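## Task

Take the red-capped tube out of the rack by the door and seat it fully in the front row of the rack by the window, in the well second from the right. Count all wells, empty or occupied, viewed from the front side of that rack's bench. The tube must never touch the floor. Every other tube must remain fully seated in its rack. The glass breaks on a drop of more than a few centimetres (about one well's depth) or a hard knock, which fails the task. Release the tube and pull the robot away at the end. The robot must not tip over or be left tilted. The result only counts if it stays in place without the robot holding it.

## Robot and tools

ROBOT. TidyBot++: a mobile base 0.54 m long, 0.50 m wide and 0.38 m tall on four driven casters. It carries one seven-joint arm with a two-finger gripper. The shoulder sits 0.12 m ahead of the base centre, 0.68 m up. Segments: upper arm 0.42 m, forearm 0.31 m, hand 0.31 m to the hand point, which is the spot between the finger pads. The arm begins folded with the hand down, reaching up to 0.08 m beyond the base front, elbow up to 1.15 m high. A downward-pointing hand can reach about 0.94 m high at most, and only near the base. Cameras: base_camera (fixed on the base) and wrist_camera (on the hand, looking along it).

FRAMES. Base frame: origin on the floor below the base centre, x forward, y left, z up. hand_pose is reported in it; the hand's own z axis runs out along the fingers, and the fingers close along its y axis. Odometry frame is the base frame as it was when the scene began. Heading is positive leftward, range -3.142 to 3.142. base_tilt is in degrees, positive when leaning forward or right.

execute_actions. Argument actions: a list holding zero or one action. An empty list only reports state and images. An action may contain base, joints, or both, plus optional speeds; everything starts together.
- base: exactly one key, an offset from where the base last measured itself: translate_m (metres, forward positive, -2 to 2), strafe_m (metres, left positive, -2 to 2) or rotate_rad (radians, counter-clockwise from above positive, -6.3 to 6.3).
- joints: absolute targets in radians, keyed by name for the single arm. joint_1_rad (any angle; turns the arm about vertical, positive clockwise from above, opposite to rotate_rad), joint_2_rad shoulder -2.249 to 2.249, joint_3_rad any angle, joint_4_rad elbow -2.579 to 2.579, joint_5_rad any angle, joint_6_rad wrist -2.099 to 2.099, joint_7_rad any angle (hand pointing down: positive is counter-clockwise from above; at 1.57 fingers open toward the robot's left and right). gripper_pos 0 (open, about 85 mm gap) to 1 (closed); gap is roughly 85 x (1 - gripper_pos) mm. Any-angle joints go the short way; for larger turns send steps below half a turn. Omitted joints or base may keep driving to old targets.
- speeds: caps for this action only: translate_m and strafe_m 0.05 to 0.5 m/s, rotate_rad 0.1 to 1.57 rad/s (defaults are the maxima). A base move needing over 8.667 s is refused; any action is capped at 15 s.
- cameras: list of base_camera, wrist_camera or all; omitted or null gives all, [] gives none.
Unknown keys or out-of-range numbers make the whole call refused with no motion.

Planar arm geometry, with joint_1_rad 0, joint_3_rad 3.14, joint_5_rad 0: angles from vertical (forward positive) are upper arm = joint_2_rad, forearm = joint_2_rad - joint_4_rad, hand = that minus joint_6_rad. Hand point forward of shoulder = sum of length x sin(angle); height above shoulder = sum of length x cos(angle).

wait: seconds, 0 to 10; commands nothing and returns state and images. zoom_image: camera (base_camera or wrist_camera) and region [x0, y0, x1, y1] in pixels of that camera's latest full image, at most 504 x 504. finished_scene: scene, the integer of the current scene; irreversible, reports success and gives the next task.

RESULTS. pictures lists the image order. joint_positions and hand_pose give readings. base_status and joint_status describe how each motion ended: done; off_target (stopped short, may still push); contact_stop or time_out (target dropped, holding in place; base only). The base's done only means wheels turned, even if slipping or blocked, so check images. joint command not followed with a cause line means a self-collision check held back arm targets (not_followed per joint); the gripper still acts. on_its_own reports uncommanded motion. motor_effort is percent of max, bracket is peak; readings carry offsets and noise. ARM HIT means the arm struck the base or itself; nothing prevents arm-base contact. Gripper off_target at 1 means something is held; done means empty.

CAUTIONS. Friction and load leave the hand a centimetre or two off; correct by sending each joint last command + (wanted - read). While holding, never command the angle currently read, as the arm sinks. Closed fingertips reach about 20 mm past the hand point. Torque over limits (104.5 N m joints 1 to 4, 51.3 N m joints 5 to 7) freezes the arm for 10 s; the base keeps going. MOTOR HOT warns at 60 °C; at 75 °C an OVER-TEMPERATURE FAULT lets the arm sink and keys read limit_stop_at_motor_heat, so resend. Catching the arm above about 0.8 m while driving can topple the robot; pushing on a raised hand can lift wheels. Odometry drifts. Lower tubes gently, never drop them, and avoid hard pushes or knocks. Occasional brief pushes may move loose items.

Each tool is called by a JSON object that holds its "name" and its "arguments".

## Session

{"name": "execute_actions", "arguments": {"actions": []}}

Scene clock: 0.00 s.
base_odometry: x=+0.000 y=+0.000 heading=+0.000 (m, m, rad; odometry frame)
base_tilt: forward=+0.3 right=+0.1 (deg)
base_status: not commanded
joint_positions: joint_1_rad=+0.031 joint_2_rad=-0.403 joint_3_rad=+3.176 joint_4_rad=-2.513 joint_5_rad=+0.021 joint_6_rad=-0.869 joint_7_rad=+1.558 gripper_pos=+0.000
joint_status: not commanded
motor_effort: joint_1_rad=+2 joint_2_rad=-1 joint_3_rad=-1 joint_4_rad=+14 joint_5_rad=+0 joint_6_rad=+1 joint_7_rad=+0 (%)
hand_pose: x=+0.2739 y=-0.0122 z=+0.6003 quat_wxyz=(+0.004, +0.996, -0.032, +0.081) (m; base frame)
pictures: base_camera, wrist_camera
Images, in order (width x height): base_camera 644x364, wrist_camera 644x476.

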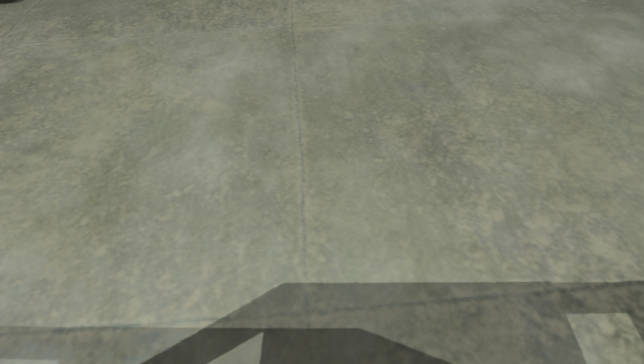

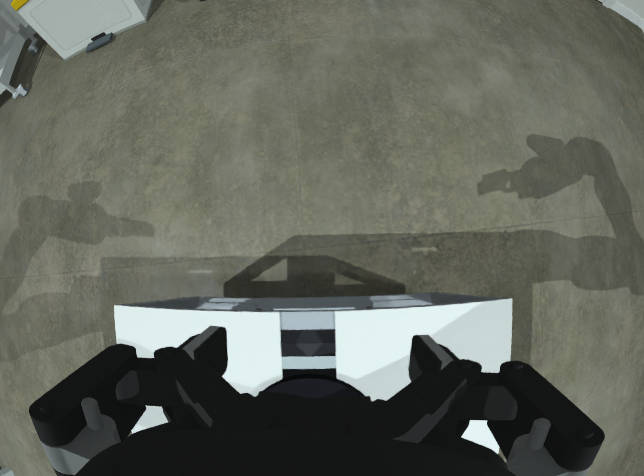

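{"name": "execute_actions", "arguments": {"actions": [{"joints":{"joint_6_rad":0.35}}], "cameras": ["wrist_camera"]}}

Scene clock: 4.87 s.
base_odometry: x=+0.000 y=+0.000 heading=+0.000 (m, m, rad; odometry frame)
base_tilt: forward=+0.2 right=+0.1 (deg)
base_status: not commanded
joint_positions: joint_1_rad=+0.031 joint_2_rad=-0.403 joint_3_rad=+3.176 joint_4_rad=-2.513 joint_5_rad=+0.021 joint_6_rad=+0.325 joint_7_rad=+1.558 gripper_pos=+0.000
joint_status: all done
motor_effort: joint_1_rad=+1(1) joint_2_rad=-4(4) joint_3_rad=-1(0) joint_4_rad=+18(18) joint_5_rad=-1(0) joint_6_rad=+9(8) joint_7_rad=+0(0) (%)
hand_pose: x=+0.5276 y=-0.0242 z=+0.8413 quat_wxyz=(+0.014, +0.778, -0.024, +0.627) (m; base frame)
pictures: wrist_camera
camera_calibration (this result's frames):
wrist_camera: T_world_to_cam=[[-0.04285, -0.99795, 0.0475402, -0.0501386], [-0.240307, -0.035892, -0.970033, 0.992064], [0.969751, -0.0529901, -0.238276, -0.172112], [0, 0, 0, 1]] pos_world=[0.403157, -0.0235489, 0.923708]
Images, in order (width x height): wrist_camera 644x476.

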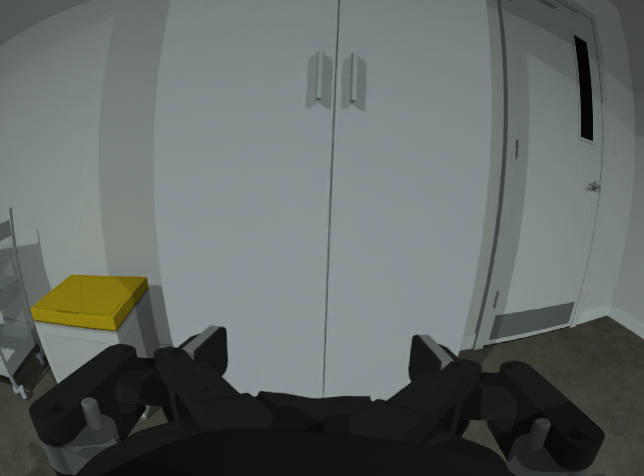

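{"name": "execute_actions", "arguments": {"actions": [{"base":{"rotate_rad":-1.57}}]}}

Scene clock: 8.83 s.
base_odometry: x=+0.000 y=+0.000 heading=-1.570 (m, m, rad; odometry frame)
base_tilt: forward=+0.3 right=+0.1 (deg)
base_status: done
joint_positions: joint_1_rad=+0.031 joint_2_rad=-0.403 joint_3_rad=+3.176 joint_4_rad=-2.513 joint_5_rad=+0.021 joint_6_rad=+0.325 joint_7_rad=+1.558 gripper_pos=+0.000
joint_status: not commanded
motor_effort: joint_1_rad=+2(0) joint_2_rad=-4(5) joint_3_rad=-1(2) joint_4_rad=+17(18) joint_5_rad=+0(0) joint_6_rad=+9(10) joint_7_rad=+1(0) (%)
hand_pose: x=+0.5276 y=-0.0242 z=+0.8413 quat_wxyz=(+0.014, +0.778, -0.024, +0.627) (m; base frame)
pictures: base_camera, wrist_camera
camera_calibration (this result's frames):
wrist_camera: T_world_to_cam=[[-0.04285, -0.99795, 0.0475403, -0.0501386], [-0.240306, -0.0358921, -0.970033, 0.992064], [0.969751, -0.0529901, -0.238276, -0.172112], [0, 0, 0, 1]] pos_world=[0.403157, -0.0235488, 0.923708]
Images, in order (width x height): base_camera 644x364, wrist_camera 644x476.

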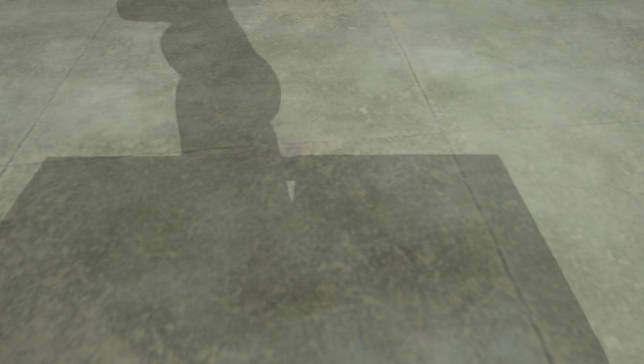

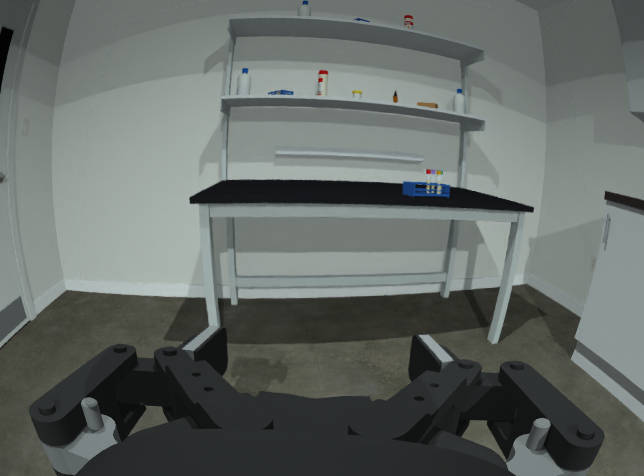

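{"name": "zoom_image", "arguments": {"camera": "wrist_camera", "region": [380, 150, 480, 220]}}

Region (380, 150, 480, 220) of wrist_camera's 644x476 image, scaled by 5.040; it fills the top 353 rows of this view, and the rest is white.

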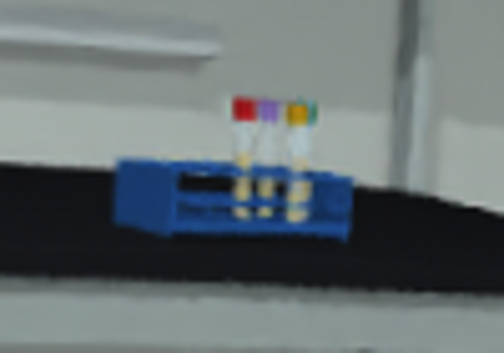

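{"name": "execute_actions", "arguments": {"actions": [{"base":{"rotate_rad":0.11}}], "cameras": []}}

{"name": "execute_actions", "arguments": {"actions": [{"base":{"strafe_m":-0.78},"joints":{"joint_1_rad":1.6}}], "cameras": ["wrist_camera"]}}

Scene clock: 36.23 s.
base_odometry: x=+0.000 y=+0.000 heading=-1.460 (m, m, rad; odometry frame)
base_tilt: forward=+0.3 right=+0.1 (deg)
base_status: done
joint_positions: joint_1_rad=+0.031 joint_2_rad=-0.403 joint_3_rad=+3.176 joint_4_rad=-2.513 joint_5_rad=+0.021 joint_6_rad=+0.325 joint_7_rad=+1.558 gripper_pos=+0.000
joint_status: not commanded
motor_effort: joint_1_rad=+1(3) joint_2_rad=-5(4) joint_3_rad=+0(1) joint_4_rad=+17(17) joint_5_rad=+0(0) joint_6_rad=+9(9) joint_7_rad=+0(0) (%)
hand_pose: x=+0.5276 y=-0.0242 z=+0.8413 quat_wxyz=(+0.014, +0.778, -0.024, +0.627) (m; base frame)
pictures: none
No camera images: the call's "cameras" was empty. Leave "cameras" out to get every camera's image.

Scene clock: 39.17 s.
base_odometry: x=-0.775 y=-0.085 heading=-1.461 (m, m, rad; odometry frame)
base_tilt: forward=+0.3 right=+0.2 (deg)
base_status: done
joint_positions: joint_1_rad=+1.578 joint_2_rad=-0.403 joint_3_rad=+3.176 joint_4_rad=-2.513 joint_5_rad=+0.021 joint_6_rad=+0.325 joint_7_rad=+1.558 gripper_pos=+0.000
joint_status: all done
motor_effort: joint_1_rad=+2(2) joint_2_rad=-5(7) joint_3_rad=-1(2) joint_4_rad=+18(17) joint_5_rad=+0(1) joint_6_rad=+10(10) joint_7_rad=+0(0) (%)
hand_pose: x=+0.1045 y=-0.4091 z=+0.8413 quat_wxyz=(+0.448, +0.540, -0.561, +0.439) (m; base frame)
pictures: wrist_camera
camera_calibration (this result's frames):
wrist_camera: T_world_to_cam=[[-0.998686, 0.0191281, 0.0475402, 0.063606], [-0.0415912, 0.239386, -0.970033, 0.968416], [-0.0299353, -0.970736, -0.238276, -0.0531494], [0, 0, 0, 1]] pos_world=[0.102209, -0.284636, 0.923708]
Images, in order (width x height): wrist_camera 644x476.

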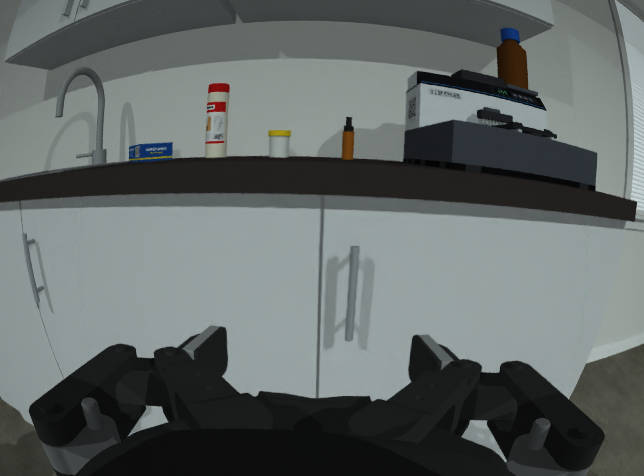

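{"name": "execute_actions", "arguments": {"actions": [{"base":{"translate_m":0.9},"joints":{"joint_1_rad":3.1}}]}}

Scene clock: 46.83 s.
base_odometry: x=-0.677 y=-0.980 heading=-1.461 (m, m, rad; odometry frame)
base_tilt: forward=+0.3 right=+0.1 (deg)
base_status: done
joint_positions: joint_1_rad=+3.078 joint_2_rad=-0.403 joint_3_rad=+3.176 joint_4_rad=-2.513 joint_5_rad=+0.021 joint_6_rad=+0.325 joint_7_rad=+1.558 gripper_pos=+0.000
joint_status: all done
motor_effort: joint_1_rad=+2(2) joint_2_rad=-4(6) joint_3_rad=+0(2) joint_4_rad=+18(18) joint_5_rad=-1(0) joint_6_rad=+9(9) joint_7_rad=+0(0) (%)
hand_pose: x=-0.2901 y=-0.0143 z=+0.8413 quat_wxyz=(+0.627, +0.013, -0.779, +0.016) (m; base frame)
pictures: base_camera, wrist_camera
camera_calibration (this result's frames):
wrist_camera: T_world_to_cam=[[-0.0512448, 0.997554, 0.04754, -0.0491394], [0.235863, 0.0583448, -0.970033, 0.935399], [-0.970434, -0.0384962, -0.238276, 0.0587702], [0, 0, 0, 1]] pos_world=[-0.166112, -0.0032941, 0.923708]
Images, in order (width x height): base_camera 644x364, wrist_camera 644x476.

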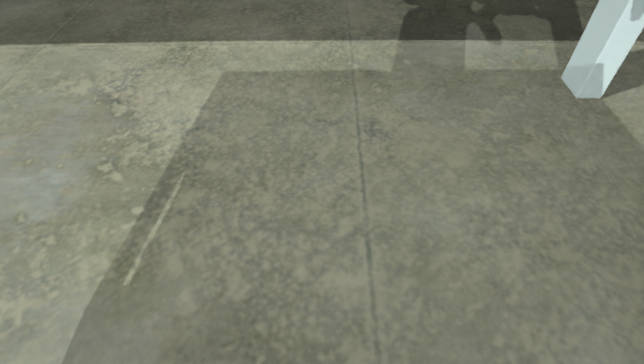

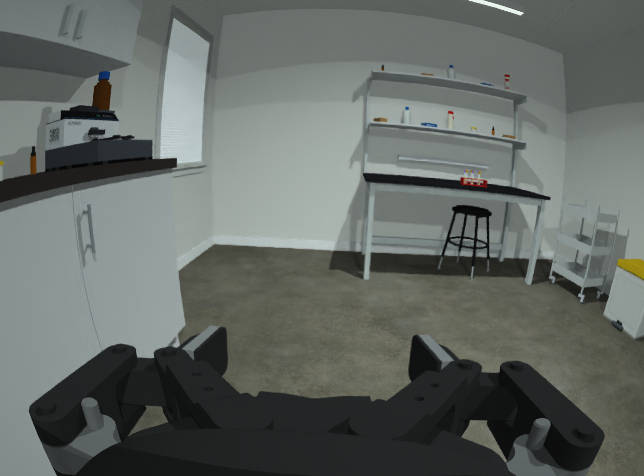

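{"name": "execute_actions", "arguments": {"actions": [{"base":{"translate_m":0.2},"joints":{"joint_1_rad":-0.02,"joint_2_rad":-0.2,"joint_3_rad":3.12,"joint_4_rad":-1.5,"joint_5_rad":-0.02,"joint_6_rad":-1.0,"joint_7_rad":1.59}}]}}

Scene clock: 62.50 s.
base_odometry: x=-0.655 y=-1.179 heading=-1.461 (m, m, rad; odometry frame)
base_tilt: forward=+0.3 right=+0.1 (deg)
base_status: done
joint_positions: joint_1_rad=+0.001 joint_2_rad=-0.224 joint_3_rad=+3.141 joint_4_rad=-1.523 joint_5_rad=+0.015 joint_6_rad=-0.952 joint_7_rad=+1.567 gripper_pos=+0.000
joint_status: all done
motor_effort: joint_1_rad=+1(1) joint_2_rad=-11(10) joint_3_rad=-1(1) joint_4_rad=+18(19) joint_5_rad=+0(0) joint_6_rad=+7(10) joint_7_rad=+0(0) (%)
hand_pose: x=+0.5703 y=-0.0023 z=+0.9811 quat_wxyz=(+0.006, +0.902, -0.001, +0.431) (m; base frame)
pictures: base_camera, wrist_camera
camera_calibration (this result's frames):
wrist_camera: T_world_to_cam=[[0.0283185, -0.99807, 0.0552742, -0.0812504], [-0.648023, -0.060433, -0.759219, 1.16429], [0.761094, -0.014319, -0.648484, 0.342543], [0, 0, 0, 1]] pos_world=[0.496081, -0.00582721, 1.11058]
Images, in order (width x height): base_camera 644x364, wrist_camera 644x476.

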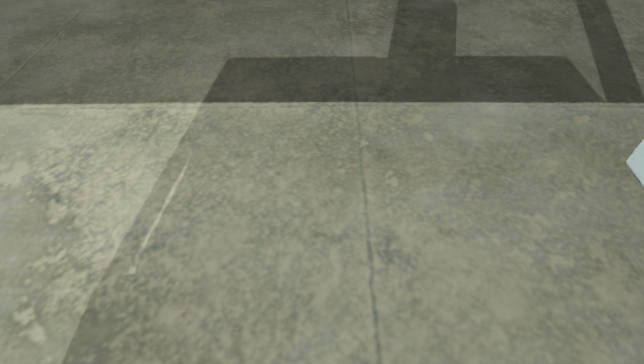

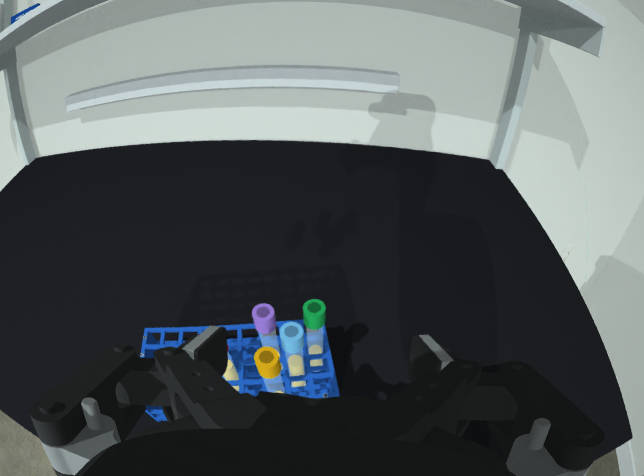

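{"name": "execute_actions", "arguments": {"actions": [{"base":{"strafe_m":0.09},"joints":{"joint_6_rad":-1.42,"joint_5_rad":-0.04}}], "cameras": ["wrist_camera"]}}

Scene clock: 68.20 s.
base_odometry: x=-0.566 y=-1.169 heading=-1.461 (m, m, rad; odometry frame)
base_tilt: forward=+0.2 right=+0.1 (deg)
base_status: done
joint_positions: joint_1_rad=-0.002 joint_2_rad=-0.222 joint_3_rad=+3.132 joint_4_rad=-1.517 joint_5_rad=-0.009 joint_6_rad=-1.395 joint_7_rad=+1.567 gripper_pos=+0.000
joint_status: all done
motor_effort: joint_1_rad=+2(0) joint_2_rad=-10(11) joint_3_rad=+0(3) joint_4_rad=+16(18) joint_5_rad=+0(1) joint_6_rad=+4(6) joint_7_rad=+0(0) (%)
hand_pose: x=+0.4646 y=+0.0085 z=+0.8978 quat_wxyz=(-0.005, +0.975, +0.004, +0.224) (m; base frame)
pictures: wrist_camera
camera_calibration (this result's frames):
wrist_camera: T_world_to_cam=[[0.0608528, -0.997997, 0.0172728, -0.0438361], [-0.908922, -0.0625564, -0.412247, 0.842993], [0.412502, 0.00938676, -0.910908, 0.766468], [0, 0, 0, 1]] pos_world=[0.452713, 0.00179164, 1.04646]
Images, in order (width x height): wrist_camera 644x476.

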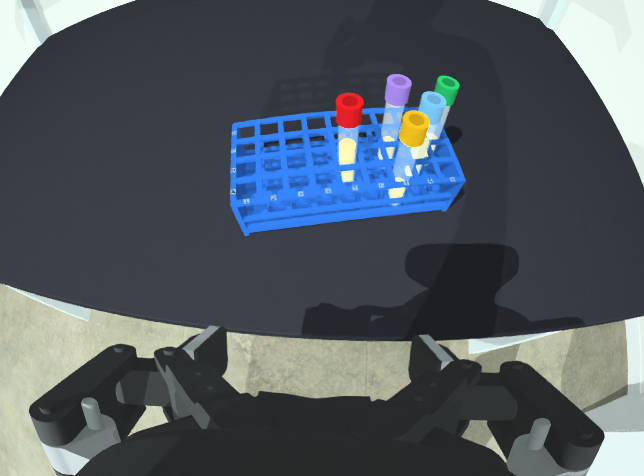

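{"name": "zoom_image", "arguments": {"camera": "wrist_camera", "region": [220, 60, 480, 250]}}

Region (220, 60, 480, 250) of wrist_camera's 644x476 image, scaled by 1.938; it fills the top 368 rows of this view, and the rest is white.

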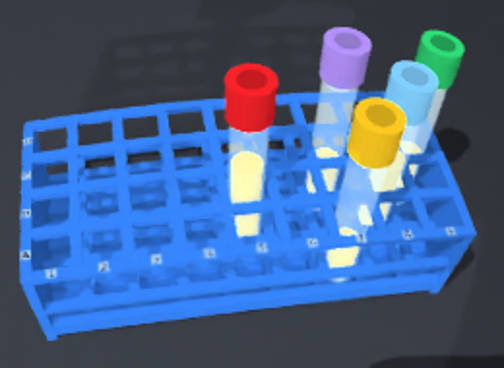

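{"name": "execute_actions", "arguments": {"actions": [{"base":{"strafe_m":0.112},"joints":{"joint_1_rad":0.272,"joint_4_rad":-1.655,"joint_6_rad":-0.80,"joint_7_rad":-1.545,"gripper_pos":0.55}}], "cameras": []}}

{"name": "execute_actions", "arguments": {"actions": [{"base":{"translate_m":0.072},"joints":{"joint_7_rad":-1.595}}], "cameras": ["wrist_camera"]}}

Scene clock: 132.73 s.
base_odometry: x=-0.454 y=-1.157 heading=-1.461 (m, m, rad; odometry frame)
base_tilt: forward=+0.2 right=+0.1 (deg)
base_status: done
joint_positions: joint_1_rad=+0.250 joint_2_rad=-0.221 joint_3_rad=+3.129 joint_4_rad=-1.633 joint_5_rad=-0.009 joint_6_rad=-0.845 joint_7_rad=-1.542 gripper_pos=+0.550
joint_status: all done
motor_effort: joint_1_rad=+2(2) joint_2_rad=-12(11) joint_3_rad=+0(1) joint_4_rad=+18(19) joint_5_rad=+0(1) joint_6_rad=+7(7) joint_7_rad=+0(1) (%)
hand_pose: x=+0.5659 y=-0.1040 z=+0.9452 quat_wxyz=(-0.425, -0.095, -0.899, +0.054) (m; base frame)
pictures: none
No camera images: the call's "cameras" was empty. Leave "cameras" out to get every camera's image.

Scene clock: 133.87 s.
base_odometry: x=-0.446 y=-1.228 heading=-1.461 (m, m, rad; odometry frame)
base_tilt: forward=+0.3 right=+0.2 (deg)
base_status: done
joint_positions: joint_1_rad=+0.250 joint_2_rad=-0.206 joint_3_rad=+3.129 joint_4_rad=-1.635 joint_5_rad=-0.009 joint_6_rad=-0.844 joint_7_rad=-1.576 gripper_pos=+0.550
joint_status: all done
motor_effort: joint_1_rad=+1(1) joint_2_rad=-12(14) joint_3_rad=+0(1) joint_4_rad=+18(19) joint_5_rad=+0(1) joint_6_rad=+7(7) joint_7_rad=+0(1) (%)
hand_pose: x=+0.5695 y=-0.1052 z=+0.9371 quat_wxyz=(-0.418, -0.111, -0.900, +0.046) (m; base frame)
pictures: wrist_camera
camera_calibration (this result's frames):
wrist_camera: T_world_to_cam=[[0.201872, 0.978877, -0.0323676, 0.00973904], [0.617958, -0.101662, 0.779611, -1.04322], [0.759852, -0.177384, -0.625428, 0.275071], [0, 0, 0, 1]] pos_world=[0.433689, -0.0667964, 0.985661]
Images, in order (width x height): wrist_camera 644x476.

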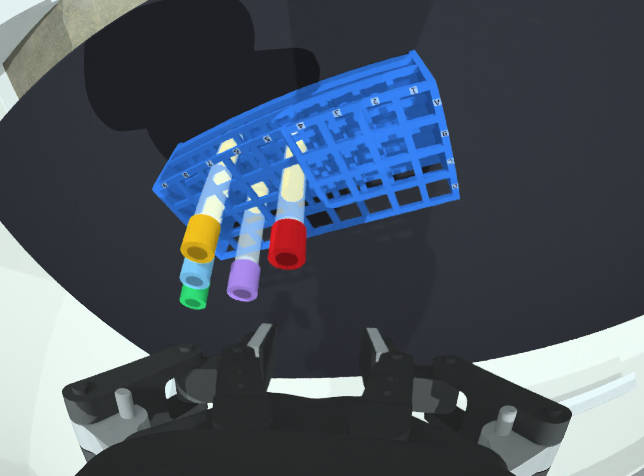

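{"name": "execute_actions", "arguments": {"actions": [{"base":{"translate_m":-0.025},"joints":{"joint_1_rad":0.25,"joint_2_rad":-0.206,"joint_3_rad":3.129,"joint_5_rad":-0.009,"joint_7_rad":-1.576,"joint_6_rad":-0.645}}], "cameras": []}}

{"name": "execute_actions", "arguments": {"actions": [{"base":{"strafe_m":-0.012},"joints":{"joint_4_rad":-1.75}}], "cameras": ["wrist_camera"]}}

Scene clock: 152.43 s.
base_odometry: x=-0.449 y=-1.204 heading=-1.461 (m, m, rad; odometry frame)
base_tilt: forward=+0.3 right=+0.2 (deg)
base_status: done
joint_positions: joint_1_rad=+0.250 joint_2_rad=-0.212 joint_3_rad=+3.129 joint_4_rad=-1.639 joint_5_rad=-0.009 joint_6_rad=-0.678 joint_7_rad=-1.576 gripper_pos=+0.550
joint_status: all done
motor_effort: joint_1_rad=+1(3) joint_2_rad=-12(14) joint_3_rad=+0(2) joint_4_rad=+18(19) joint_5_rad=+0(0) joint_6_rad=+8(8) joint_7_rad=+0(0) (%)
hand_pose: x=+0.5967 y=-0.1115 z=+0.9796 quat_wxyz=(-0.492, -0.106, -0.862, +0.054) (m; base frame)
pictures: none
No camera images: the call's "cameras" was empty. Leave "cameras" out to get every camera's image.

Scene clock: 153.33 s.
base_odometry: x=-0.461 y=-1.205 heading=-1.461 (m, m, rad; odometry frame)
base_tilt: forward=+0.3 right=+0.1 (deg)
base_status: done
joint_positions: joint_1_rad=+0.250 joint_2_rad=-0.212 joint_3_rad=+3.129 joint_4_rad=-1.737 joint_5_rad=-0.009 joint_6_rad=-0.678 joint_7_rad=-1.576 gripper_pos=+0.550
joint_status: all done
motor_effort: joint_1_rad=+2(4) joint_2_rad=-12(14) joint_3_rad=-1(3) joint_4_rad=+19(20) joint_5_rad=+0(1) joint_6_rad=+7(8) joint_7_rad=+0(0) (%)
hand_pose: x=+0.5831 y=-0.1085 z=+0.9235 quat_wxyz=(-0.449, -0.109, -0.885, +0.049) (m; base frame)
pictures: wrist_camera
camera_calibration (this result's frames):
wrist_camera: T_world_to_cam=[[0.204611, 0.978233, -0.0345616, 0.0101157], [0.56376, -0.0889071, 0.821139, -1.04666], [0.800193, -0.187499, -0.56968, 0.179495], [0, 0, 0, 1]] pos_world=[0.444364, -0.0692957, 0.962056]
Images, in order (width x height): wrist_camera 644x476.

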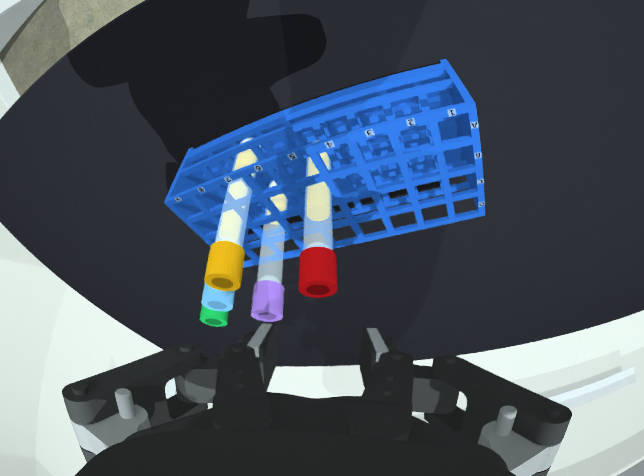

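{"name": "execute_actions", "arguments": {"actions": [{"joints":{"joint_2_rad":-0.212,"joint_4_rad":-1.845,"joint_6_rad":-0.555,"gripper_pos":0.66}}], "cameras": ["wrist_camera"]}}

Scene clock: 164.07 s.
base_odometry: x=-0.461 y=-1.205 heading=-1.461 (m, m, rad; odometry frame)
base_tilt: forward=+0.2 right=+0.0 (deg)
base_status: not commanded
joint_positions: joint_1_rad=+0.250 joint_2_rad=-0.212 joint_3_rad=+3.129 joint_4_rad=-1.830 joint_5_rad=-0.009 joint_6_rad=-0.603 joint_7_rad=-1.576 gripper_pos=+0.660
joint_status: all done
motor_effort: joint_1_rad=+1(1) joint_2_rad=-11(13) joint_3_rad=-1(1) joint_4_rad=+18(19) joint_5_rad=+0(0) joint_6_rad=+8(9) joint_7_rad=+0(0) (%)
hand_pose: x=+0.5797 y=-0.1079 z=+0.8895 quat_wxyz=(-0.441, -0.110, -0.889, +0.049) (m; base frame)
pictures: wrist_camera
camera_calibration (this result's frames):
wrist_camera: T_world_to_cam=[[0.204686, 0.978238, -0.0339816, 0.00852816], [0.578505, -0.0928958, 0.810372, -1.01617], [0.789579, -0.18553, -0.58493, 0.182968], [0, 0, 0, 1]] pos_world=[0.441644, -0.0687941, 0.930786]
Images, in order (width x height): wrist_camera 644x476.

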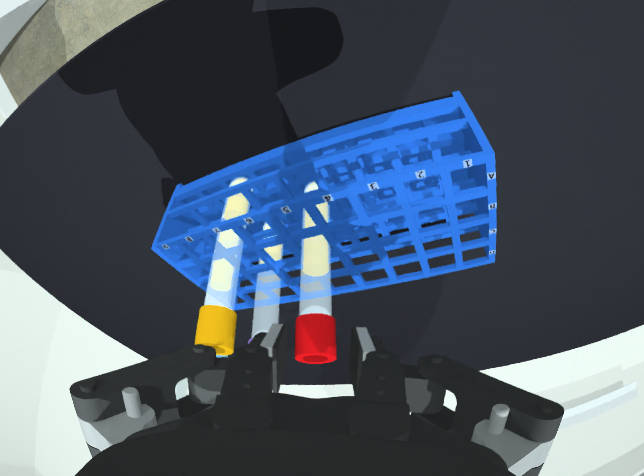

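{"name": "execute_actions", "arguments": {"actions": [{"base":{"strafe_m":-0.002},"joints":{"joint_4_rad":-1.908,"joint_6_rad":-0.467}}], "cameras": ["wrist_camera"]}}

Scene clock: 177.77 s.
base_odometry: x=-0.463 y=-1.205 heading=-1.460 (m, m, rad; odometry frame)
base_tilt: forward=+0.3 right=+0.1 (deg)
base_status: done
joint_positions: joint_1_rad=+0.250 joint_2_rad=-0.212 joint_3_rad=+3.129 joint_4_rad=-1.892 joint_5_rad=-0.009 joint_6_rad=-0.514 joint_7_rad=-1.576 gripper_pos=+0.660
joint_status: all done
motor_effort: joint_1_rad=+1(1) joint_2_rad=-11(14) joint_3_rad=-2(3) joint_4_rad=+18(20) joint_5_rad=+0(1) joint_6_rad=+7(7) joint_7_rad=+0(0) (%)
hand_pose: x=+0.5831 y=-0.1090 z=+0.8771 quat_wxyz=(-0.453, -0.110, -0.883, +0.050) (m; base frame)
pictures: wrist_camera
camera_calibration (this result's frames):
wrist_camera: T_world_to_cam=[[0.206318, 0.977863, -0.0348806, 0.0082562], [0.55644, -0.0879313, 0.826222, -1.00868], [0.804864, -0.189874, -0.562264, 0.143511], [0, 0, 0, 1]] pos_world=[0.44406, -0.069519, 0.914373]
Images, in order (width x height): wrist_camera 644x476.

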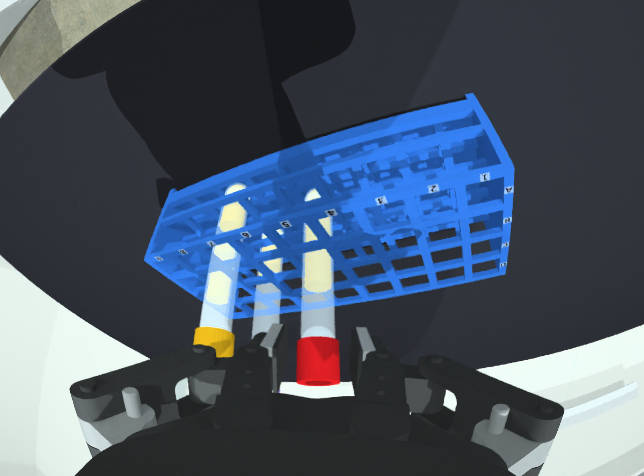

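{"name": "execute_actions", "arguments": {"actions": [{"base":{"translate_m":0.004},"joints":{"joint_4_rad":-1.892,"joint_6_rad":-0.514}}], "cameras": []}}

{"name": "execute_actions", "arguments": {"actions": [{"joints":{"gripper_pos":0.9}}], "cameras": ["wrist_camera"]}}

Scene clock: 181.53 s.
base_odometry: x=-0.463 y=-1.209 heading=-1.461 (m, m, rad; odometry frame)
base_tilt: forward=+0.2 right=+0.1 (deg)
base_status: done
joint_positions: joint_1_rad=+0.250 joint_2_rad=-0.212 joint_3_rad=+3.129 joint_4_rad=-1.892 joint_5_rad=-0.009 joint_6_rad=-0.514 joint_7_rad=-1.576 gripper_pos=+0.660
joint_status: all done
motor_effort: joint_1_rad=+1(1) joint_2_rad=-11(15) joint_3_rad=-1(1) joint_4_rad=+19(19) joint_5_rad=+0(0) joint_6_rad=+8(8) joint_7_rad=+0(0) (%)
hand_pose: x=+0.5831 y=-0.1090 z=+0.8771 quat_wxyz=(-0.453, -0.110, -0.883, +0.050) (m; base frame)
pictures: none
No camera images: the call's "cameras" was empty. Leave "cameras" out to get every camera's image.

Scene clock: 182.20 s.
base_odometry: x=-0.463 y=-1.209 heading=-1.461 (m, m, rad; odometry frame)
base_tilt: forward=+0.2 right=+0.2 (deg)
base_status: not commanded
joint_positions: joint_1_rad=+0.250 joint_2_rad=-0.212 joint_3_rad=+3.129 joint_4_rad=-1.891 joint_5_rad=-0.009 joint_6_rad=-0.514 joint_7_rad=-1.576 gripper_pos=+0.824
joint_status: gripper_pos off_target (ended at +0.824, target +0.900)
motor_effort: joint_1_rad=+2(0) joint_2_rad=-12(12) joint_3_rad=-1(2) joint_4_rad=+18(19) joint_5_rad=+0(1) joint_6_rad=+8(7) joint_7_rad=+1(0) (%)
hand_pose: x=+0.5832 y=-0.1090 z=+0.8774 quat_wxyz=(-0.454, -0.110, -0.883, +0.050) (m; base frame)
pictures: wrist_camera
camera_calibration (this result's frames):
wrist_camera: T_world_to_cam=[[0.206338, 0.977858, -0.0349001, 0.0082741], [0.555956, -0.087812, 0.82656, -1.00899], [0.805194, -0.189953, -0.561765, 0.142997], [0, 0, 0, 1]] pos_world=[0.444109, -0.0695298, 0.914614]
Images, in order (width x height): wrist_camera 644x476.

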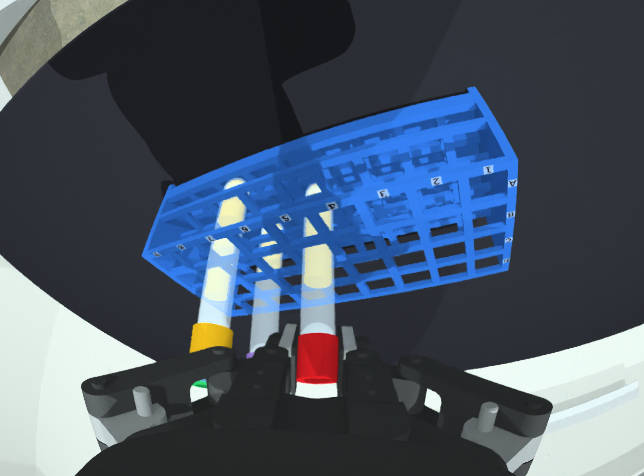

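{"name": "execute_actions", "arguments": {"actions": [{"joints":{"joint_4_rad":-1.815,"joint_6_rad":-0.618}}], "cameras": ["wrist_camera"]}}

Scene clock: 187.00 s.
base_odometry: x=-0.463 y=-1.209 heading=-1.461 (m, m, rad; odometry frame)
base_tilt: forward=+0.2 right=+0.1 (deg)
base_status: not commanded
joint_positions: joint_1_rad=+0.250 joint_2_rad=-0.212 joint_3_rad=+3.129 joint_4_rad=-1.832 joint_5_rad=-0.009 joint_6_rad=-0.572 joint_7_rad=-1.576 gripper_pos=+0.824
joint_status: all done
motor_effort: joint_1_rad=+2(2) joint_2_rad=-12(13) joint_3_rad=-1(0) joint_4_rad=+19(21) joint_5_rad=+0(1) joint_6_rad=+8(9) joint_7_rad=+0(0) (%)
hand_pose: x=+0.5850 y=-0.1092 z=+0.8966 quat_wxyz=(-0.455, -0.109, -0.883, +0.050) (m; base frame)
pictures: wrist_camera
camera_calibration (this result's frames):
wrist_camera: T_world_to_cam=[[0.205898, 0.97795, -0.0349179, 0.00909445], [0.554404, -0.0871724, 0.82767, -1.02593], [0.806376, -0.189774, -0.560128, 0.150128], [0, 0, 0, 1]] pos_world=[0.445849, -0.0698364, 0.933543]
Images, in order (width x height): wrist_camera 644x476.

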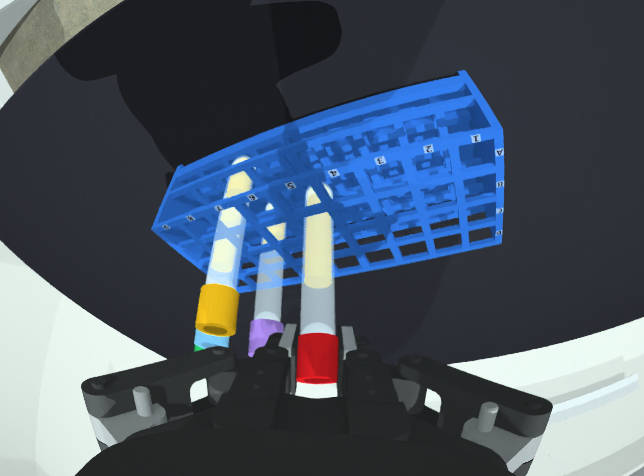

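Works well. Continue.

{"name": "execute_actions", "arguments": {"actions": [{"joints":{"joint_4_rad":-1.735,"joint_6_rad":-0.698}}], "cameras": ["wrist_camera"]}}

Scene clock: 190.07 s.
base_odometry: x=-0.463 y=-1.209 heading=-1.461 (m, m, rad; odometry frame)
base_tilt: forward=+0.3 right=+0.1 (deg)
base_status: not commanded
joint_positions: joint_1_rad=+0.250 joint_2_rad=-0.212 joint_3_rad=+3.129 joint_4_rad=-1.752 joint_5_rad=-0.009 joint_6_rad=-0.651 joint_7_rad=-1.576 gripper_pos=+0.824
joint_status: all done
motor_effort: joint_1_rad=+2(1) joint_2_rad=-12(13) joint_3_rad=+0(1) joint_4_rad=+18(20) joint_5_rad=+0(0) joint_6_rad=+8(7) joint_7_rad=+0(0) (%)
hand_pose: x=+0.5854 y=-0.1091 z=+0.9218 quat_wxyz=(-0.455, -0.109, -0.883, +0.050) (m; base frame)
pictures: wrist_camera
camera_calibration (this result's frames):
wrist_camera: T_world_to_cam=[[0.205221, 0.978092, -0.0349259, 0.0101569], [0.554086, -0.0866933, 0.827933, -1.04698], [0.806767, -0.189261, -0.559739, 0.163447], [0, 0, 0, 1]] pos_world=[0.446169, -0.0697662, 0.958671]
Images, in order (width x height): wrist_camera 644x476.

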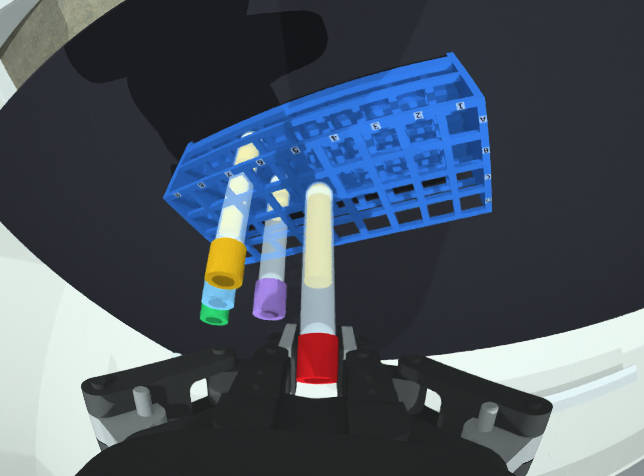

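{"name": "execute_actions", "arguments": {"actions": [{"joints":{"joint_4_rad":-1.615,"joint_6_rad":-0.818}}], "cameras": []}}

{"name": "execute_actions", "arguments": {"actions": [{"base":{"rotate_rad":2.78},"joints":{"joint_1_rad":-0.02},"speeds":{"rotate_rad":1.3}}]}}

Scene clock: 201.67 s.
base_odometry: x=-0.463 y=-1.209 heading=-1.461 (m, m, rad; odometry frame)
base_tilt: forward=+0.3 right=+0.1 (deg)
base_status: not commanded
joint_positions: joint_1_rad=+0.250 joint_2_rad=-0.212 joint_3_rad=+3.129 joint_4_rad=-1.632 joint_5_rad=-0.009 joint_6_rad=-0.771 joint_7_rad=-1.576 gripper_pos=+0.824
joint_status: all done
motor_effort: joint_1_rad=+1(1) joint_2_rad=-12(13) joint_3_rad=+0(0) joint_4_rad=+18(19) joint_5_rad=+0(0) joint_6_rad=+8(9) joint_7_rad=+0(0) (%)
hand_pose: x=+0.5822 y=-0.1079 z=+0.9595 quat_wxyz=(-0.455, -0.108, -0.882, +0.050) (m; base frame)
pictures: none
No camera images: the call's "cameras" was empty. Leave "cameras" out to get every camera's image.

Scene clock: 205.00 s.
base_odometry: x=-0.463 y=-1.209 heading=+1.319 (m, m, rad; odometry frame)
base_tilt: forward=+0.3 right=+0.2 (deg)
base_status: done
joint_positions: joint_1_rad=-0.005 joint_2_rad=-0.212 joint_3_rad=+3.129 joint_4_rad=-1.632 joint_5_rad=-0.009 joint_6_rad=-0.771 joint_7_rad=-1.576 gripper_pos=+0.824
joint_status: all done
motor_effort: joint_1_rad=+2(1) joint_2_rad=-12(14) joint_3_rad=+0(3) joint_4_rad=+19(19) joint_5_rad=+0(1) joint_6_rad=+7(8) joint_7_rad=+0(0) (%)
hand_pose: x=+0.5944 y=+0.0119 z=+0.9594 quat_wxyz=(-0.457, +0.004, -0.889, -0.008) (m; base frame)
pictures: base_camera, wrist_camera
camera_calibration (this result's frames):
wrist_camera: T_world_to_cam=[[-0.048248, 0.998221, -0.035017, 0.0417738], [0.558129, 0.0560175, 0.827861, -1.07664], [0.82835, 0.0203987, -0.559839, 0.184908], [0, 0, 0, 1]] pos_world=[0.449748, 0.014839, 0.996288]
Images, in order (width x height): base_camera 644x364, wrist_camera 644x476.

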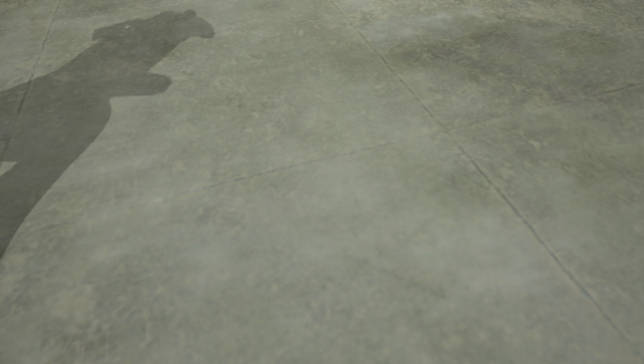

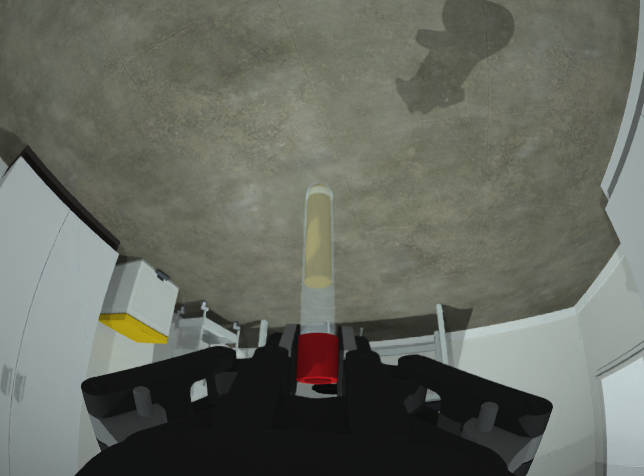

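{"name": "execute_actions", "arguments": {"actions": [{"base":{"translate_m":2.0},"joints":{"joint_1_rad":-0.005,"joint_4_rad":-1.632,"joint_6_rad":-0.771}}], "cameras": []}}

{"name": "execute_actions", "arguments": {"actions": [{"base":{"rotate_rad":0.36}}]}}

Scene clock: 212.80 s.
base_odometry: x=+0.033 y=+0.728 heading=+1.320 (m, m, rad; odometry frame)
base_tilt: forward=+0.2 right=+0.1 (deg)
base_status: done
joint_positions: joint_1_rad=-0.005 joint_2_rad=-0.212 joint_3_rad=+3.129 joint_4_rad=-1.632 joint_5_rad=-0.009 joint_6_rad=-0.771 joint_7_rad=-1.576 gripper_pos=+0.824
joint_status: all done
motor_effort: joint_1_rad=+1(2) joint_2_rad=-12(15) joint_3_rad=-1(0) joint_4_rad=+18(19) joint_5_rad=+0(0) joint_6_rad=+8(8) joint_7_rad=+0(0) (%)
hand_pose: x=+0.5943 y=+0.0119 z=+0.9591 quat_wxyz=(-0.457, +0.004, -0.889, -0.008) (m; base frame)
pictures: none
No camera images: the call's "cameras" was empty. Leave "cameras" out to get every camera's image.

Scene clock: 214.10 s.
base_odometry: x=+0.033 y=+0.728 heading=+1.679 (m, m, rad; odometry frame)
base_tilt: forward=+0.2 right=+0.2 (deg)
base_status: done
joint_positions: joint_1_rad=-0.005 joint_2_rad=-0.212 joint_3_rad=+3.127 joint_4_rad=-1.632 joint_5_rad=-0.009 joint_6_rad=-0.771 joint_7_rad=-1.576 gripper_pos=+0.824
joint_status: not commanded
motor_effort: joint_1_rad=+1(3) joint_2_rad=-12(12) joint_3_rad=+0(2) joint_4_rad=+19(19) joint_5_rad=+0(0) joint_6_rad=+7(7) joint_7_rad=+0(0) (%)
hand_pose: x=+0.5943 y=+0.0130 z=+0.9591 quat_wxyz=(-0.457, +0.005, -0.889, -0.008) (m; base frame)
pictures: base_camera, wrist_camera
camera_calibration (this result's frames):
wrist_camera: T_world_to_cam=[[-0.0502267, 0.99811, -0.0354041, 0.0422653], [0.558479, 0.0574569, 0.827527, -1.0763], [0.827997, 0.0217915, -0.560309, 0.185416], [0, 0, 0, 1]] pos_world=[0.449692, 0.0156152, 0.996056]
Images, in order (width x height): base_camera 644x364, wrist_camera 644x476.

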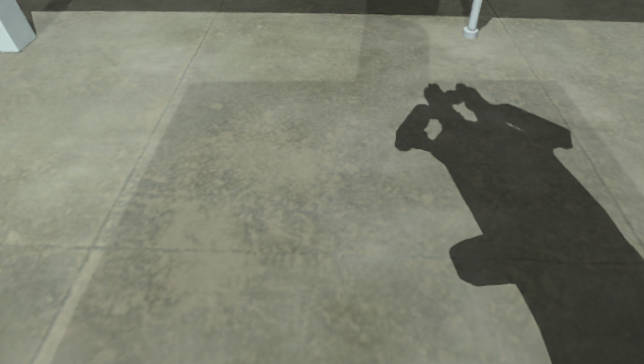

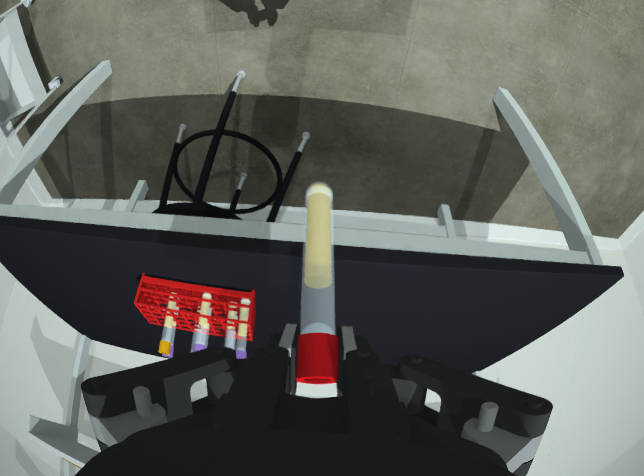

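{"name": "execute_actions", "arguments": {"actions": [{"base":{"strafe_m":-0.27}}], "cameras": ["wrist_camera"]}}

{"name": "execute_actions", "arguments": {"actions": [{"base":{"translate_m":0.25}}], "cameras": ["wrist_camera"]}}

Scene clock: 227.03 s.
base_odometry: x=+0.302 y=+0.758 heading=+1.680 (m, m, rad; odometry frame)
base_tilt: forward=+0.3 right=+0.2 (deg)
base_status: done
joint_positions: joint_1_rad=-0.005 joint_2_rad=-0.212 joint_3_rad=+3.128 joint_4_rad=-1.632 joint_5_rad=-0.009 joint_6_rad=-0.771 joint_7_rad=-1.576 gripper_pos=+0.824
joint_status: not commanded
motor_effort: joint_1_rad=+1(0) joint_2_rad=-11(13) joint_3_rad=-1(3) joint_4_rad=+19(19) joint_5_rad=+0(2) joint_6_rad=+8(8) joint_7_rad=+0(0) (%)
hand_pose: x=+0.5943 y=+0.0127 z=+0.9591 quat_wxyz=(-0.457, +0.005, -0.889, -0.008) (m; base frame)
pictures: wrist_camera
camera_calibration (this result's frames):
wrist_camera: T_world_to_cam=[[-0.0496806, 0.998142, -0.0352868, 0.0421207], [0.55851, 0.0570542, 0.827533, -1.07632], [0.828009, 0.0214043, -0.560307, 0.185408], [0, 0, 0, 1]] pos_world=[0.449707, 0.0153974, 0.99606]
Images, in order (width x height): wrist_camera 644x476.

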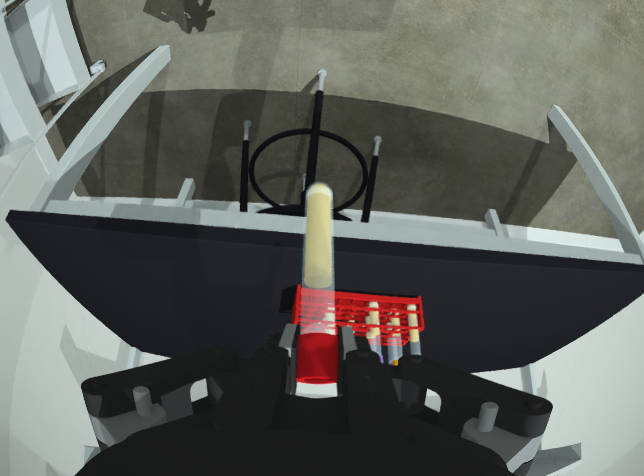

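Scene clock: 228.83 s.
base_odometry: x=+0.275 y=+1.007 heading=+1.680 (m, m, rad; odometry frame)
base_tilt: forward=+0.3 right=+0.2 (deg)
base_status: done
joint_positions: joint_1_rad=-0.005 joint_2_rad=-0.207 joint_3_rad=+3.128 joint_4_rad=-1.632 joint_5_rad=-0.009 joint_6_rad=-0.771 joint_7_rad=-1.576 gripper_pos=+0.824
joint_status: not commanded
motor_effort: joint_1_rad=+2(2) joint_2_rad=-11(15) joint_3_rad=-1(1) joint_4_rad=+18(20) joint_5_rad=+0(0) joint_6_rad=+8(8) joint_7_rad=+0(0) (%)
hand_pose: x=+0.5955 y=+0.0127 z=+0.9570 quat_wxyz=(-0.455, +0.005, -0.890, -0.008) (m; base frame)
pictures: wrist_camera
camera_calibration (this result's frames):
wrist_camera: T_world_to_cam=[[-0.0498319, 0.998141, -0.0350924, 0.0420061], [0.562064, 0.0570704, 0.825122, -1.0751], [0.825591, 0.0213932, -0.563863, 0.188121], [0, 0, 0, 1]] pos_world=[0.451055, 0.0154036, 0.994634]
Images, in order (width x height): wrist_camera 644x476.

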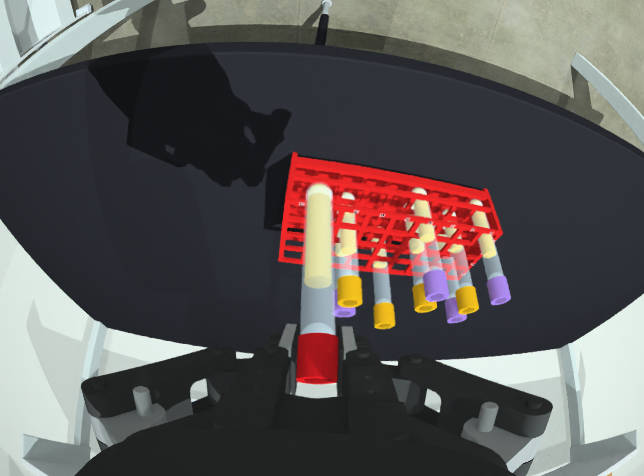

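{"name": "zoom_image", "arguments": {"camera": "wrist_camera", "region": [260, 140, 520, 340]}}

Region (260, 140, 520, 340) of wrist_camera's 644x476 image, scaled by 1.938; it fills the top 388 rows of this view, and the rest is white.

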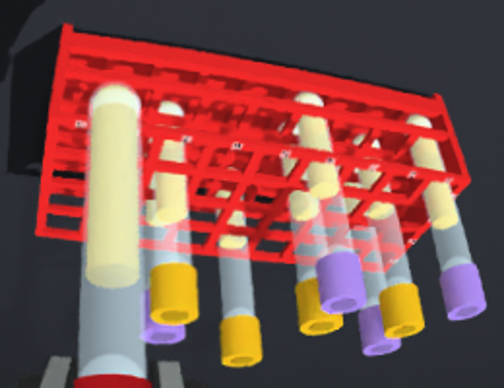

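{"name": "execute_actions", "arguments": {"actions": [{"base":{"strafe_m":-0.264},"joints":{"joint_1_rad":-0.62,"joint_2_rad":-0.209}}], "cameras": []}}

{"name": "execute_actions", "arguments": {"actions": [{"base":{"translate_m":0.155},"joints":{"joint_4_rad":-1.697,"joint_6_rad":-0.675},"speeds":{"translate_m":0.15}}], "cameras": ["wrist_camera"]}}

Scene clock: 285.40 s.
base_odometry: x=+0.537 y=+1.035 heading=+1.680 (m, m, rad; odometry frame)
base_tilt: forward=+0.4 right=+0.1 (deg)
base_status: done
joint_positions: joint_1_rad=-0.598 joint_2_rad=-0.207 joint_3_rad=+3.128 joint_4_rad=-1.632 joint_5_rad=-0.009 joint_6_rad=-0.771 joint_7_rad=-1.576 gripper_pos=+0.824
joint_status: all done
motor_effort: joint_1_rad=+2(2) joint_2_rad=-12(15) joint_3_rad=-1(2) joint_4_rad=+19(20) joint_5_rad=+0(0) joint_6_rad=+7(7) joint_7_rad=+0(0) (%)
hand_pose: x=+0.5069 y=+0.2770 z=+0.9570 quat_wxyz=(-0.433, +0.265, -0.850, -0.141) (m; base frame)
pictures: none
No camera images: the call's "cameras" was empty. Leave "cameras" out to get every camera's image.

Scene clock: 287.10 s.
base_odometry: x=+0.520 y=+1.190 heading=+1.680 (m, m, rad; odometry frame)
base_tilt: forward=+0.3 right=+0.1 (deg)
base_status: done
joint_positions: joint_1_rad=-0.599 joint_2_rad=-0.207 joint_3_rad=+3.128 joint_4_rad=-1.684 joint_5_rad=-0.009 joint_6_rad=-0.722 joint_7_rad=-1.576 gripper_pos=+0.824
joint_status: all done
motor_effort: joint_1_rad=+3(2) joint_2_rad=-12(14) joint_3_rad=+0(2) joint_4_rad=+18(20) joint_5_rad=+0(0) joint_6_rad=+8(9) joint_7_rad=+0(0) (%)
hand_pose: x=+0.5079 y=+0.2781 z=+0.9400 quat_wxyz=(-0.432, +0.265, -0.850, -0.141) (m; base frame)
pictures: wrist_camera
camera_calibration (this result's frames):
wrist_camera: T_world_to_cam=[[-0.600059, 0.799192, -0.0349604, 0.106787], [0.435633, 0.363117, 0.823632, -1.04647], [0.670935, 0.478998, -0.566046, 0.198506], [0, 0, 0, 1]] pos_world=[0.386772, 0.199565, 0.978006]
Images, in order (width x height): wrist_camera 644x476.

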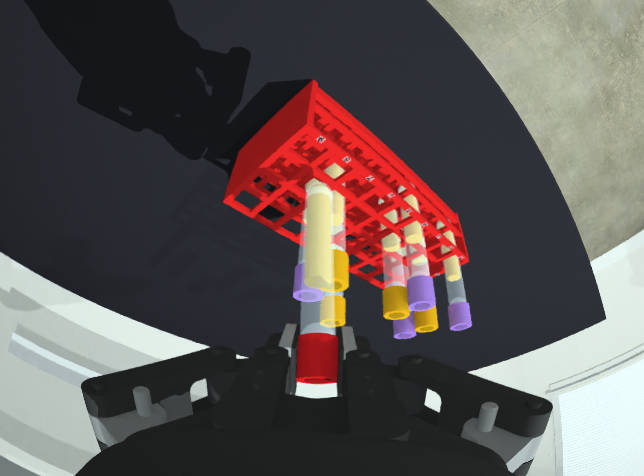

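{"name": "zoom_image", "arguments": {"camera": "wrist_camera", "region": [240, 100, 400, 260]}}

Region (240, 100, 400, 260) of wrist_camera's 644x476 image, scaled by 3.150.

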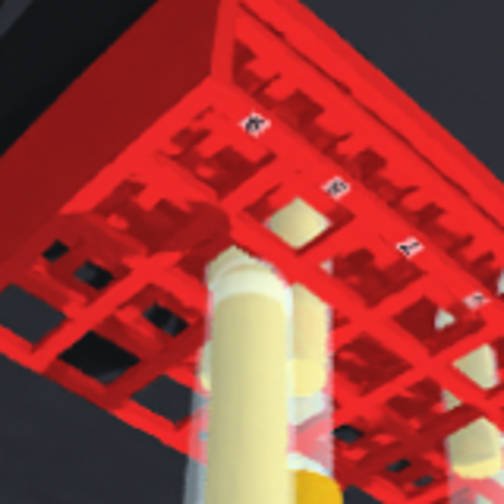

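{"name": "execute_actions", "arguments": {"actions": [{"joints":{"joint_1_rad":-0.636,"joint_4_rad":-1.73,"joint_6_rad":-0.642}}], "cameras": ["wrist_camera"]}}

{"name": "zoom_image", "arguments": {"camera": "wrist_camera", "region": [240, 100, 400, 260]}}

Scene clock: 304.60 s.
base_odometry: x=+0.520 y=+1.190 heading=+1.680 (m, m, rad; odometry frame)
base_tilt: forward=+0.3 right=+0.1 (deg)
base_status: not commanded
joint_positions: joint_1_rad=-0.614 joint_2_rad=-0.207 joint_3_rad=+3.128 joint_4_rad=-1.714 joint_5_rad=-0.009 joint_6_rad=-0.691 joint_7_rad=-1.576 gripper_pos=+0.824
joint_status: all done
motor_effort: joint_1_rad=+1(2) joint_2_rad=-13(13) joint_3_rad=+0(1) joint_4_rad=+18(20) joint_5_rad=+0(0) joint_6_rad=+8(8) joint_7_rad=+0(0) (%)
hand_pose: x=+0.5046 y=+0.2843 z=+0.9310 quat_wxyz=(-0.431, +0.271, -0.848, -0.144) (m; base frame)
pictures: wrist_camera
camera_calibration (this result's frames):
wrist_camera: T_world_to_cam=[[-0.611486, 0.790482, -0.0349805, 0.10782], [0.429467, 0.3687, 0.82439, -1.03906], [0.664563, 0.48908, -0.56494, 0.191967], [0, 0, 0, 1]] pos_world=[0.384597, 0.203984, 0.968811]
Images, in order (width x height): wrist_camera 644x476.

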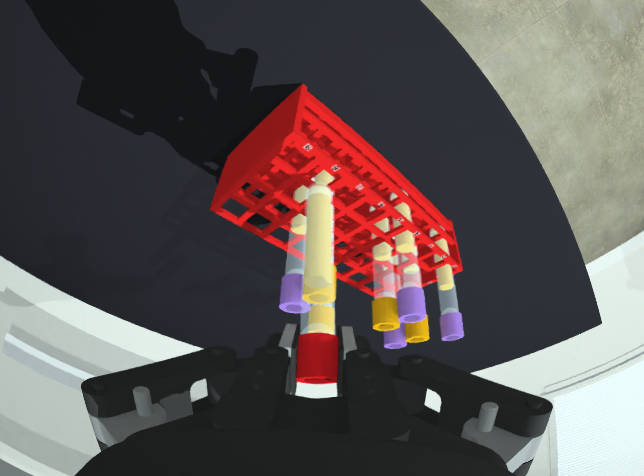

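Region (240, 100, 400, 260) of wrist_camera's 644x476 image, scaled by 3.150.

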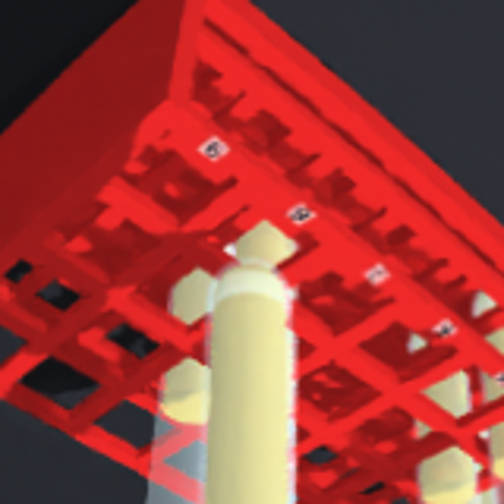

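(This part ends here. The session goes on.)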